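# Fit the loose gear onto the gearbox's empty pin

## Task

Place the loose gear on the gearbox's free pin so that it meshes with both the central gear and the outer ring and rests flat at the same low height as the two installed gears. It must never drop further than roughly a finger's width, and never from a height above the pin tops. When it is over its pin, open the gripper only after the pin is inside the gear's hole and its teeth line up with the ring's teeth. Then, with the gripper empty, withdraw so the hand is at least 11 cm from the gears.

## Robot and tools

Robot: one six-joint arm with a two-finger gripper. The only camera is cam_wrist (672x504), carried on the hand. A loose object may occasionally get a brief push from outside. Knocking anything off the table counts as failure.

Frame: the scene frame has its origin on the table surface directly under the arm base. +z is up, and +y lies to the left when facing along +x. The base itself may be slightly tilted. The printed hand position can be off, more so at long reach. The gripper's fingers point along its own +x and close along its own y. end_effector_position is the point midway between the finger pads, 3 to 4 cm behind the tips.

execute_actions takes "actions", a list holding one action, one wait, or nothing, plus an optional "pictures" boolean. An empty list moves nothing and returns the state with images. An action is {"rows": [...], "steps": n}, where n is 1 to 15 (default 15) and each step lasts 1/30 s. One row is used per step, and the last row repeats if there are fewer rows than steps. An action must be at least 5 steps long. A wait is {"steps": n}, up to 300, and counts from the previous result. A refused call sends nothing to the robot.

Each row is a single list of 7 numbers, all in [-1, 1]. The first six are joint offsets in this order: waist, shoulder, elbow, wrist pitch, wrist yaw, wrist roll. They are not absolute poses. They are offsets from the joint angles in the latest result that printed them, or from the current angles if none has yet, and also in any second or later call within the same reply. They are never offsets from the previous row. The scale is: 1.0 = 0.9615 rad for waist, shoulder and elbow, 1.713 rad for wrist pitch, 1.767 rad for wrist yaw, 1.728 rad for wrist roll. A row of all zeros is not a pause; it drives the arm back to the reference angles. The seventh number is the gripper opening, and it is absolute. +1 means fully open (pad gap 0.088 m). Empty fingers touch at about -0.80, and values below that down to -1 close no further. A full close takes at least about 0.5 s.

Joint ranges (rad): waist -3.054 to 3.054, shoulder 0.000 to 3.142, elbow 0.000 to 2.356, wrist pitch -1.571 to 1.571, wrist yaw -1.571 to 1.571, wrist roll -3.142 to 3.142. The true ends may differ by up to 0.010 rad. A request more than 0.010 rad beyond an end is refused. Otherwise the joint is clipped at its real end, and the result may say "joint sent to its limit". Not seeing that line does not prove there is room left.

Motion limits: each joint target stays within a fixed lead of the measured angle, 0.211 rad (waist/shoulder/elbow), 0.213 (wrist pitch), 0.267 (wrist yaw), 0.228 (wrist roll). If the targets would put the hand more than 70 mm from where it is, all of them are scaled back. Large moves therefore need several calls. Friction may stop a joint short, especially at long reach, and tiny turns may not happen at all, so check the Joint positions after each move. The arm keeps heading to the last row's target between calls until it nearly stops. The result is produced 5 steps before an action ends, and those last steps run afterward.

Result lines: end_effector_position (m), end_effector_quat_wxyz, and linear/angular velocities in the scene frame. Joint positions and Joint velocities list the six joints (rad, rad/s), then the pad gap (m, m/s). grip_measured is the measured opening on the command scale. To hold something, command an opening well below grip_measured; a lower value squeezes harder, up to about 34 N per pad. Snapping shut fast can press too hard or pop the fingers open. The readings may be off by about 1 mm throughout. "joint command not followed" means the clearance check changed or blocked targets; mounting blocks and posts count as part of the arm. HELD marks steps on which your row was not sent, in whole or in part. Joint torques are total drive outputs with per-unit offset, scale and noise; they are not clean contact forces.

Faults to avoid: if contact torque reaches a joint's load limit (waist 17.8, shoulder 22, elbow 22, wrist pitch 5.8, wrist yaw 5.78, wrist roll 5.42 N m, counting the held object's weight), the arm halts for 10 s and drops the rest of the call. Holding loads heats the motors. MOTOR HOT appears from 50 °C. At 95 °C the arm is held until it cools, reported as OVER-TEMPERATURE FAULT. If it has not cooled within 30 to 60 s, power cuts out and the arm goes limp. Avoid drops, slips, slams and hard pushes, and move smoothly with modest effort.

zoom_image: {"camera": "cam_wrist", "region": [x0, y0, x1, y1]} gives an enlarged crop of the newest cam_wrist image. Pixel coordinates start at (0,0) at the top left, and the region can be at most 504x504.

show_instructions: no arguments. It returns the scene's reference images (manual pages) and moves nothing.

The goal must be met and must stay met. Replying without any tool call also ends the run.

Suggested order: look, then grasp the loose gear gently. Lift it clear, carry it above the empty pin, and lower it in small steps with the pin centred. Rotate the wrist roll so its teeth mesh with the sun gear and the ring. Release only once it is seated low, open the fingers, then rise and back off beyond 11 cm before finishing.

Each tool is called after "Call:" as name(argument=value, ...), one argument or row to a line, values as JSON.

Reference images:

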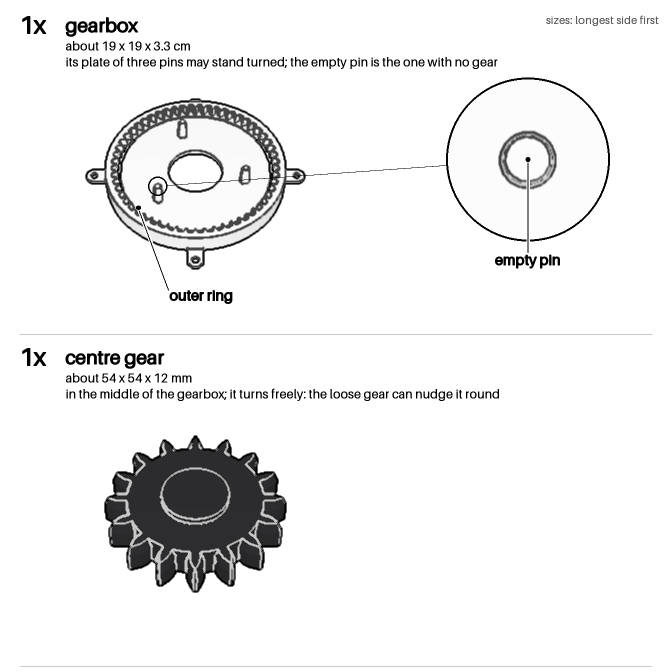

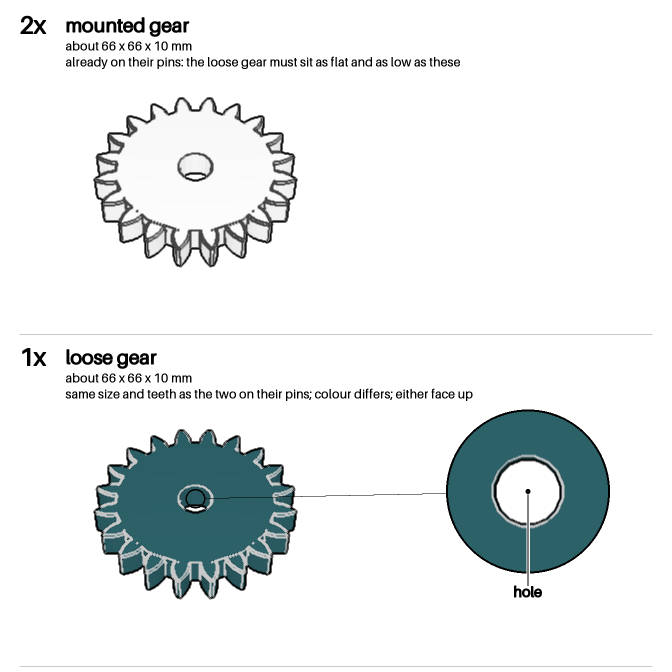

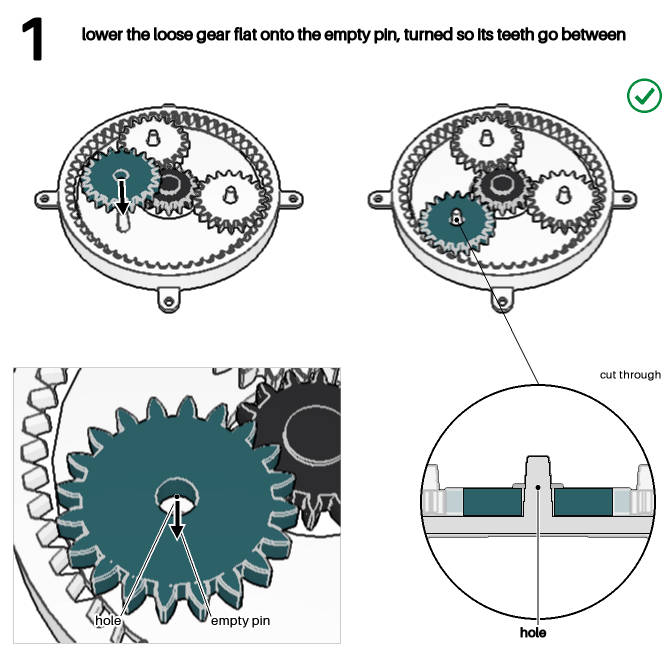

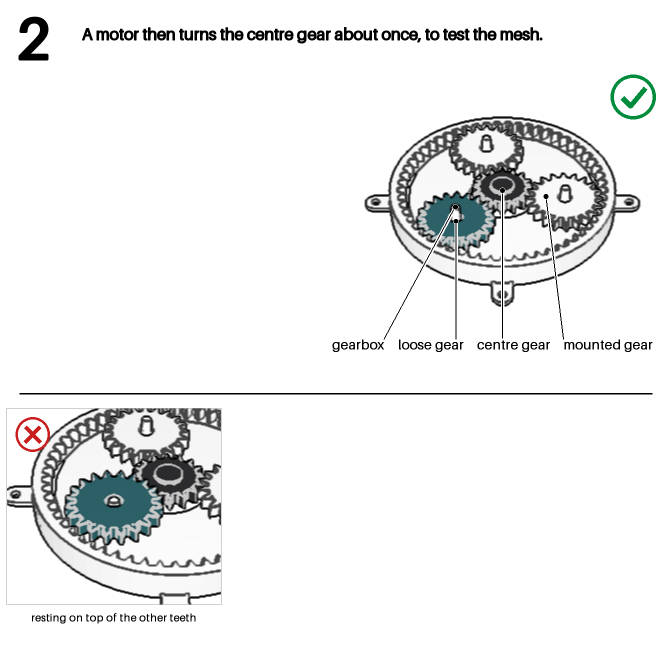

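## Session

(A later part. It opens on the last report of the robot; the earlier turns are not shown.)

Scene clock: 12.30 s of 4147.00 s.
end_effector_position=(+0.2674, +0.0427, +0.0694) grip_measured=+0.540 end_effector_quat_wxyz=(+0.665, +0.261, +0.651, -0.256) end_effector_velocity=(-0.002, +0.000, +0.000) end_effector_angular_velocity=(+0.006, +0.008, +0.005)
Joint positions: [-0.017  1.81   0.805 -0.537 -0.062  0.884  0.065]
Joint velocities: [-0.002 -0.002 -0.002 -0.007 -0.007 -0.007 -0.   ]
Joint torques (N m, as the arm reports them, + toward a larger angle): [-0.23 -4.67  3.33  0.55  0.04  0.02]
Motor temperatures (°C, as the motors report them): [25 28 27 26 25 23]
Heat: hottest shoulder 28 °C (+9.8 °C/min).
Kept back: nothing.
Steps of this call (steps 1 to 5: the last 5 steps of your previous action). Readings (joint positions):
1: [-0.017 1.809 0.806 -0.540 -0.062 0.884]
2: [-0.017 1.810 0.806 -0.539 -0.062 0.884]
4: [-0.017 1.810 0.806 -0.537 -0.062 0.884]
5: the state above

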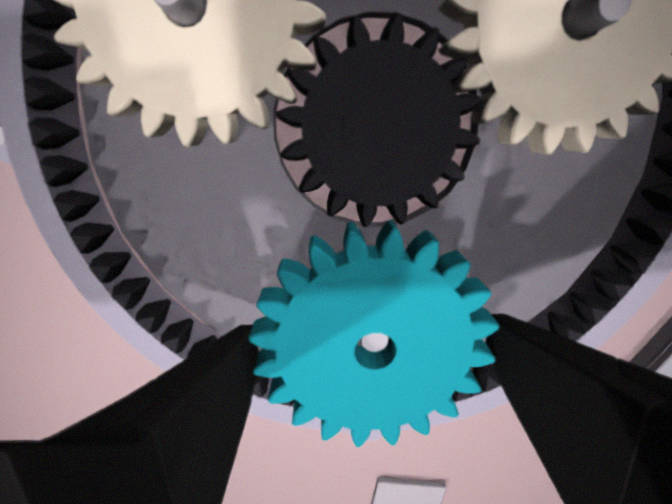

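The pin is in the hole; continuing down.

Call:
execute_actions(
  actions=[
    {"rows":[[0.005,0.015,-0.011,0.004,0,0,0.25],[0.005,0.019,-0.013,0.008,0,0,0.25],[0.005,0.023,-0.015,0.011,0,0,0.25],[0.005,0.027,-0.017,0.015,0,0,0.25],[0.005,0.031,-0.019,0.018,0,0,0.25],[0.005,0.035,-0.021,0.021,0,0,0.25]],"steps":14},
  ],
)

Call:
execute_actions(
  actions=[
    {"steps":5},
  ],
  pictures=true,
)

Call:
zoom_image(
  camera="cam_wrist",
  region=[250,190,510,480],
)

Scene clock: 12.87 s of 4147.00 s.
end_effector_position=(+0.2672, +0.0426, +0.0626) grip_measured=+0.540 end_effector_quat_wxyz=(+0.666, +0.260, +0.651, -0.256) end_effector_velocity=(-0.006, -0.002, -0.011) end_effector_angular_velocity=(+0.003, +0.027, +0.013)
Joint positions: [-0.014  1.83   0.795 -0.506 -0.06   0.884  0.065]
Joint velocities: [-0.007  0.032 -0.017  0.022 -0.007 -0.022  0.   ]
Joint torques (N m, as the arm reports them, + toward a larger angle): [-0.2  -4.79  3.26  0.54 -0.02  0.02]
Motor temperatures (°C, as the motors report them): [25 28 27 26 25 23]
Heat: hottest shoulder 28 °C (+9.3 °C/min).
Steps of this call (steps 1 to 8: the robot went on to your last target; steps 9 to 17: the first 9 steps of this action). Readings (joint positions):
9: [-0.016 1.810 0.805 -0.536 -0.062 0.884]
10: [-0.016 1.811 0.805 -0.533 -0.062 0.884]
12: [-0.015 1.816 0.803 -0.524 -0.061 0.884]
16: [-0.014 1.829 0.796 -0.509 -0.060 0.884]
17: the state above

Scene clock: 13.03 s of 4147.00 s.
end_effector_position=(+0.2674, +0.0426, +0.0622) grip_measured=+0.539 end_effector_quat_wxyz=(+0.666, +0.260, +0.651, -0.256) end_effector_velocity=(-0.001, -0.001, +0.001) end_effector_angular_velocity=(+0.007, +0.003, +0.000)
Joint positions: [-0.014  1.831  0.795 -0.504 -0.06   0.884  0.065]
Joint velocities: [-0.007 -0.007 -0.002 -0.007 -0.007 -0.007  0.   ]
Joint torques (N m, as the arm reports them, + toward a larger angle): [-0.23 -4.67  3.16  0.57 -0.01  0.03]
Motor temperatures (°C, as the motors report them): [25 28 27 26 25 23]
Heat: hottest shoulder 28 °C (+9.2 °C/min).
Kept back: nothing.
Steps of this call (steps 1 to 5: the last 5 steps of your previous action). Readings (joint positions):
1: [-0.014 1.831 0.795 -0.506 -0.060 0.884]
2: [-0.014 1.831 0.795 -0.505 -0.060 0.884]
4: [-0.014 1.831 0.795 -0.504 -0.060 0.884]
5: the state above

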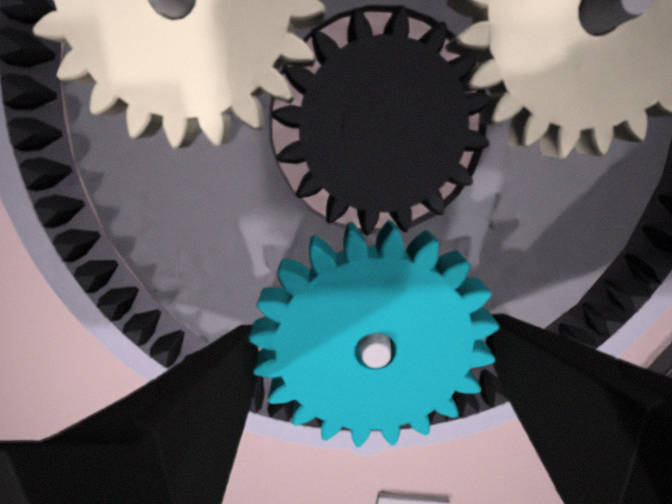

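Region (250, 190, 510, 480) of cam_wrist's 672x504 image, scaled by 1.738, with more detail than that image has; it fills the left 452 columns of this view, and the rest is white.

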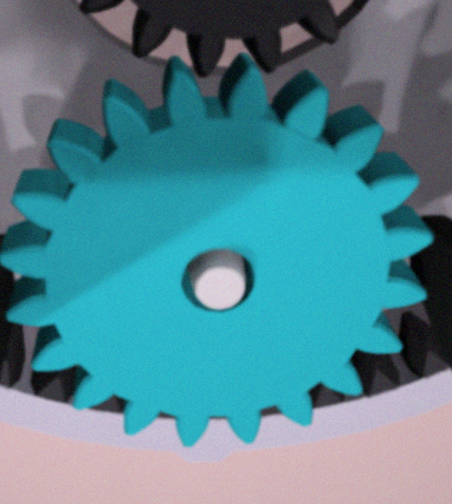

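Call:
execute_actions(
  actions=[
    {"rows":[[0,0.015,-0.011,0.004,0,0,0.25],[0,0.019,-0.013,0.008,0,0,0.25],[0,0.023,-0.015,0.011,0,0,0.25],[0,0.027,-0.017,0.015,0,0,0.25],[0,0.031,-0.019,0.018,0,0,0.25],[0,0.035,-0.021,0.021,0,0,0.25]],"steps":14},
  ],
)

Call:
execute_actions(
  actions=[
    {"steps":5},
  ],
  pictures=true,
)

Call:
zoom_image(
  camera="cam_wrist",
  region=[250,190,510,480],
)

Scene clock: 13.57 s of 4147.00 s.
end_effector_position=(+0.2674, +0.0419, +0.0557) grip_measured=+0.539 end_effector_quat_wxyz=(+0.667, +0.259, +0.650, -0.256) end_effector_velocity=(-0.008, +0.001, -0.012) end_effector_angular_velocity=(+0.017, +0.034, +0.003)
Joint positions: [-0.014  1.851  0.785 -0.473 -0.058  0.882  0.065]
Joint velocities: [-0.002  0.037 -0.017  0.022 -0.022 -0.007 -0.   ]
Joint torques (N m, as the arm reports them, + toward a larger angle): [-0.51 -4.75  2.99  0.49  0.02  0.08]
Motor temperatures (°C, as the motors report them): [25 28 27 26 25 23]
Heat: hottest shoulder 28 °C (+8.8 °C/min).
Steps of this call (steps 1 to 7: the robot went on to your last target; steps 8 to 16: the first 9 steps of this action). Readings (joint positions):
8: [-0.014 1.832 0.795 -0.503 -0.060 0.884]
9: [-0.014 1.833 0.794 -0.500 -0.060 0.884]
11: [-0.014 1.837 0.792 -0.492 -0.057 0.882]
15: [-0.014 1.850 0.786 -0.475 -0.058 0.882]
16: the state above

Scene clock: 13.73 s of 4147.00 s.
end_effector_position=(+0.2674, +0.0419, +0.0552) grip_measured=+0.539 end_effector_quat_wxyz=(+0.667, +0.259, +0.650, -0.256) end_effector_velocity=(-0.004, -0.000, -0.001) end_effector_angular_velocity=(+0.005, +0.013, +0.004)
Joint positions: [-0.014  1.853  0.785 -0.471 -0.058  0.882  0.065]
Joint velocities: [-0.002 -0.002 -0.007 -0.007 -0.007 -0.007 -0.   ]
Joint torques (N m, as the arm reports them, + toward a larger angle): [-0.51 -4.67  2.94  0.54  0.01  0.06]
Motor temperatures (°C, as the motors report them): [25 28 27 26 25 23]
Heat: hottest shoulder 28 °C (+8.7 °C/min).
Kept back: nothing.
Steps of this call (steps 1 to 5: the last 5 steps of your previous action). Readings (joint positions):
1: [-0.014 1.852 0.785 -0.472 -0.058 0.882]
2: [-0.014 1.852 0.785 -0.472 -0.058 0.882]
4: [-0.014 1.852 0.785 -0.471 -0.058 0.882]
5: the state above

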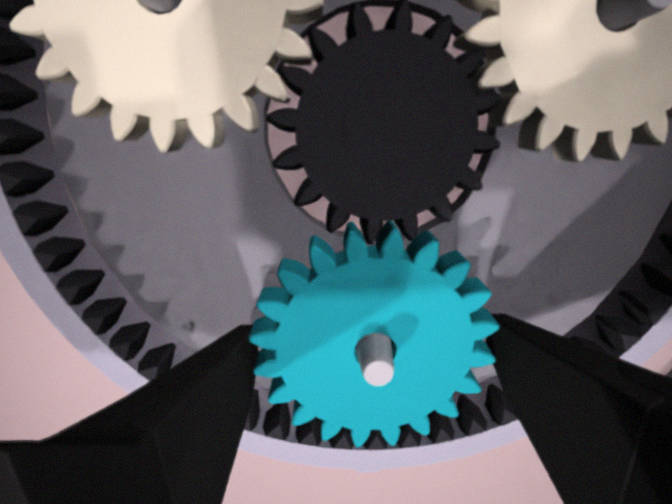

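Region (250, 190, 510, 480) of cam_wrist's 672x504 image, scaled by 1.738, with more detail than that image has; it fills the left 452 columns of this view, and the rest is white.

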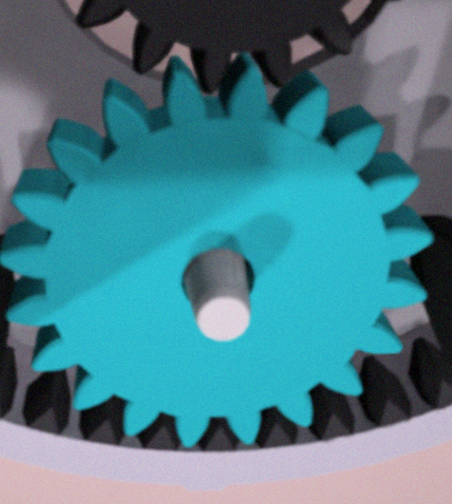

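The teeth are meshed. Lowering the last few millimetres and releasing.

Call:
execute_actions(
  actions=[
    {"rows":[[0,0.015,-0.011,0.004,0,0,0.25],[0,0.019,-0.013,0.007,0,0,0.25],[0,0.023,-0.015,0.01,0,0,0.25],[0,0.023,-0.015,0.01,0,0,0.25],[0,0.023,-0.015,0.01,0,0,0.25],[0,0.023,-0.015,0.01,0,0,0.25],[0,0.023,-0.015,0.01,0,0,0.4],[0,0.023,-0.015,0.01,0,0,0.55],[0,0.023,-0.015,0.01,0,0,0.66]]},
  ],
)

Call:
execute_actions(
  actions=[
    {"rows":[[0,-0.02,0.01,-0.003,0,0,0.66],[0,-0.035,0.017,-0.013,0,0,0.66],[0,-0.05,0.024,-0.025,0,0,0.66],[0,-0.07,0.033,-0.04,0,0,0.66],[0,-0.1,0.047,-0.062,0,0,0.66],[0,-0.13,0.06,-0.085,0,0,0.66],[0,-0.17,0.08,-0.12,0,0,0.66],[0,-0.22,0.1,-0.16,0,0,0.66],[0,-0.27,0.13,-0.2,0,0,0.66],[0,-0.32,0.16,-0.25,0,0,0.66],[0,-0.38,0.2,-0.3,0,0,0.66],[0,-0.42,0.24,-0.35,0,0,0.66]]},
  ],
  pictures=true,
)

Call:
execute_actions(
  actions=[
    {"steps":12},
  ],
  pictures=true,
)

Call:
zoom_image(
  camera="cam_wrist",
  region=[200,0,540,330],
)

Scene clock: 14.33 s of 4147.00 s.
end_effector_position=(+0.2680, +0.0419, +0.0533) grip_measured=+0.561 end_effector_quat_wxyz=(+0.668, +0.260, +0.649, -0.255) end_effector_velocity=(+0.008, -0.002, -0.013) end_effector_angular_velocity=(-0.003, -0.037, +0.022)
Joint positions: [-0.014  1.858  0.781 -0.457 -0.059  0.882  0.066]
Joint velocities: [-0.002  0.042 -0.017  0.095  0.007 -0.022  0.028]
Joint torques (N m, as the arm reports them, + toward a larger angle): [-0.53 -4.44  2.98  0.54  0.07  0.03]
Motor temperatures (°C, as the motors report them): [25 28 27 26 25 23]
Heat: hottest shoulder 28 °C (+8.4 °C/min).
Steps of this call (steps 1 to 8: the robot went on to your last target; steps 9 to 18: the first 10 steps of this action). Readings (joint positions):
9: [-0.014 1.853 0.784 -0.469 -0.058 0.882]
10: [-0.014 1.854 0.783 -0.467 -0.058 0.882]
12: [-0.014 1.857 0.782 -0.462 -0.059 0.882]
16: [-0.014 1.858 0.782 -0.461 -0.059 0.882]
18: the state above

Scene clock: 14.83 s of 4147.00 s.
end_effector_position=(+0.2637, +0.0447, +0.1175) grip_measured=+0.660 end_effector_quat_wxyz=(+0.668, +0.260, +0.648, -0.256) end_effector_velocity=(-0.069, +0.023, +0.462) end_effector_angular_velocity=(+0.010, -0.021, +0.011)
Joint positions: [-0.017  1.665  0.87  -0.74  -0.057  0.882  0.071]
Joint velocities: [ 0.002 -1.297  0.711 -1.985 -0.007 -0.007  0.   ]
Joint torques (N m, as the arm reports them, + toward a larger angle): [-0.43 -7.65  6.98  0.11  0.07  0.03]
Motor temperatures (°C, as the motors report them): [25 28 27 26 25 23]
Heat: hottest shoulder 28 °C (+8.1 °C/min).
Steps of this call (steps 1 to 5: the last 5 steps of your previous action; steps 6 to 15: the first 10 steps of this action, its rows measured from where the robot was after step 5). Readings (joint positions):
5: [-0.016 1.860 0.780 -0.456 -0.057 0.882]
6: [-0.017 1.859 0.780 -0.456 -0.057 0.882]
7: [-0.017 1.856 0.781 -0.459 -0.057 0.882]
9: [-0.017 1.839 0.787 -0.488 -0.057 0.882]
13: [-0.017 1.744 0.829 -0.622 -0.057 0.882]
15: the state above

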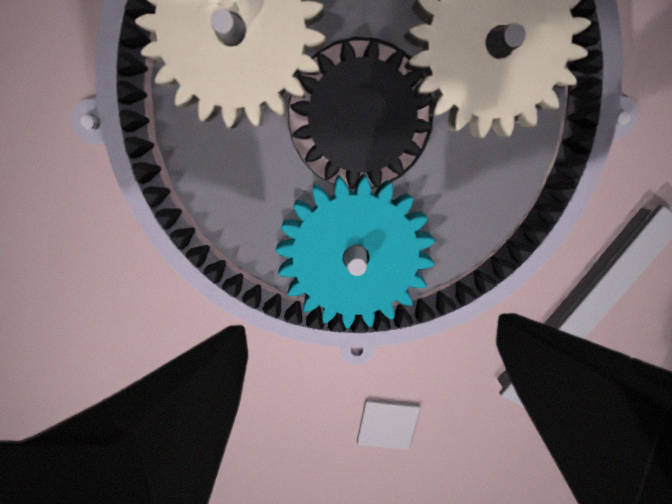

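Scene clock: 15.23 s of 4147.00 s.
end_effector_position=(+0.2490, +0.0480, +0.1967) grip_measured=+0.660 end_effector_quat_wxyz=(+0.678, +0.265, +0.638, -0.250) end_effector_velocity=(-0.012, -0.002, -0.001) end_effector_angular_velocity=(+0.000, +0.051, -0.003)
Joint positions: [-0.017  1.46   1.006 -1.048 -0.057  0.882  0.071]
Joint velocities: [-0.007 -0.002 -0.002 -0.051 -0.007 -0.007 -0.   ]
Joint torques (N m, as the arm reports them, + toward a larger angle): [-0.34 -5.28  6.7   0.08  0.07  0.03]
Motor temperatures (°C, as the motors report them): [25 28 27 26 25 23]
Heat: hottest shoulder 28 °C (+7.9 °C/min).
Kept back: nothing.
Steps of this call (steps 1 to 5: the last 5 steps of your previous action; steps 6 to 12: the robot went on to your last target). Readings (joint positions):
1: [-0.017 1.618 0.897 -0.806 -0.057 0.882]
2: [-0.017 1.572 0.927 -0.873 -0.057 0.882]
4: [-0.017 1.499 0.979 -0.967 -0.057 0.882]
8: [-0.017 1.460 1.006 -1.036 -0.057 0.882]
12: the state above

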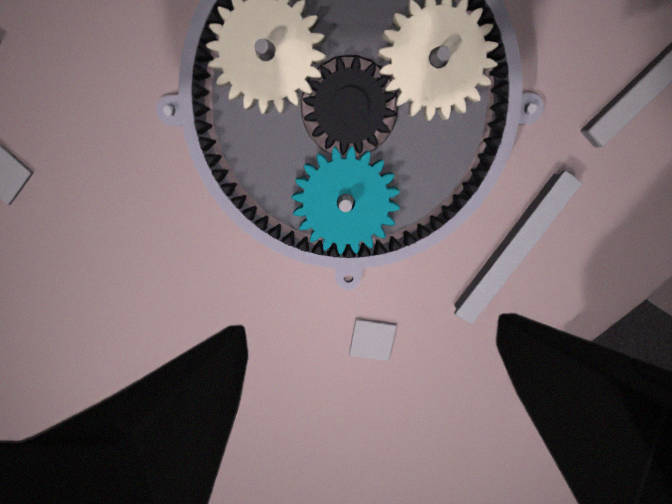

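Region (200, 0, 540, 330) of cam_wrist's 672x504 image, scaled by 1.482, with more detail than that image has; it fills the top 489 rows of this view, and the rest is white.

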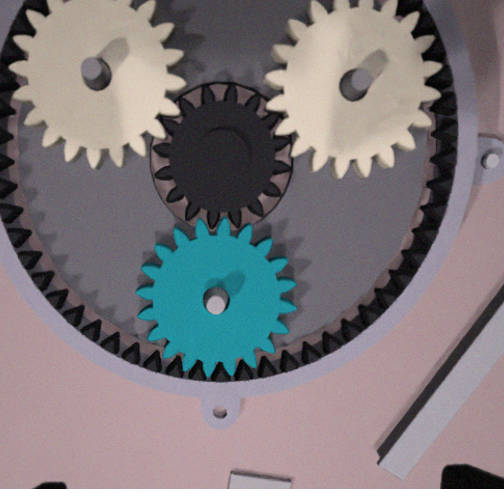

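Call:
zoom_image(
  camera="cam_wrist",
  region=[280,130,420,270],
)

Call:
zoom_image(
  camera="cam_wrist",
  region=[190,0,330,140],
)

Region (280, 130, 420, 270) of cam_wrist's 672x504 image, scaled by 3.600, with more detail than that image has.

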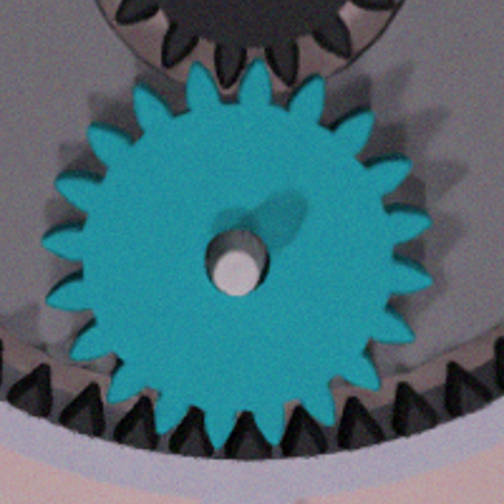

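Region (190, 0, 330, 140) of cam_wrist's 672x504 image, scaled by 3.600, with more detail than that image has.

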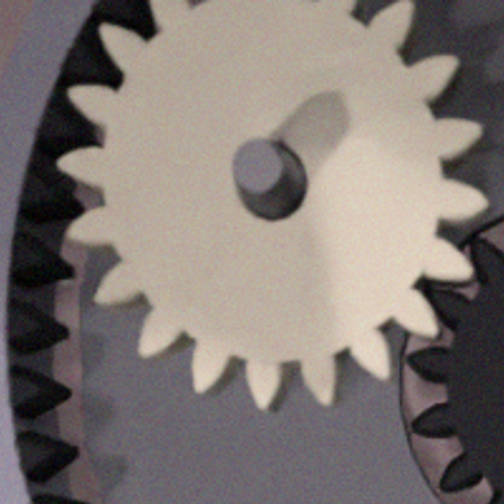

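Call:
finished_scene(
  scene=1,
)

The scene is finished: the task was done.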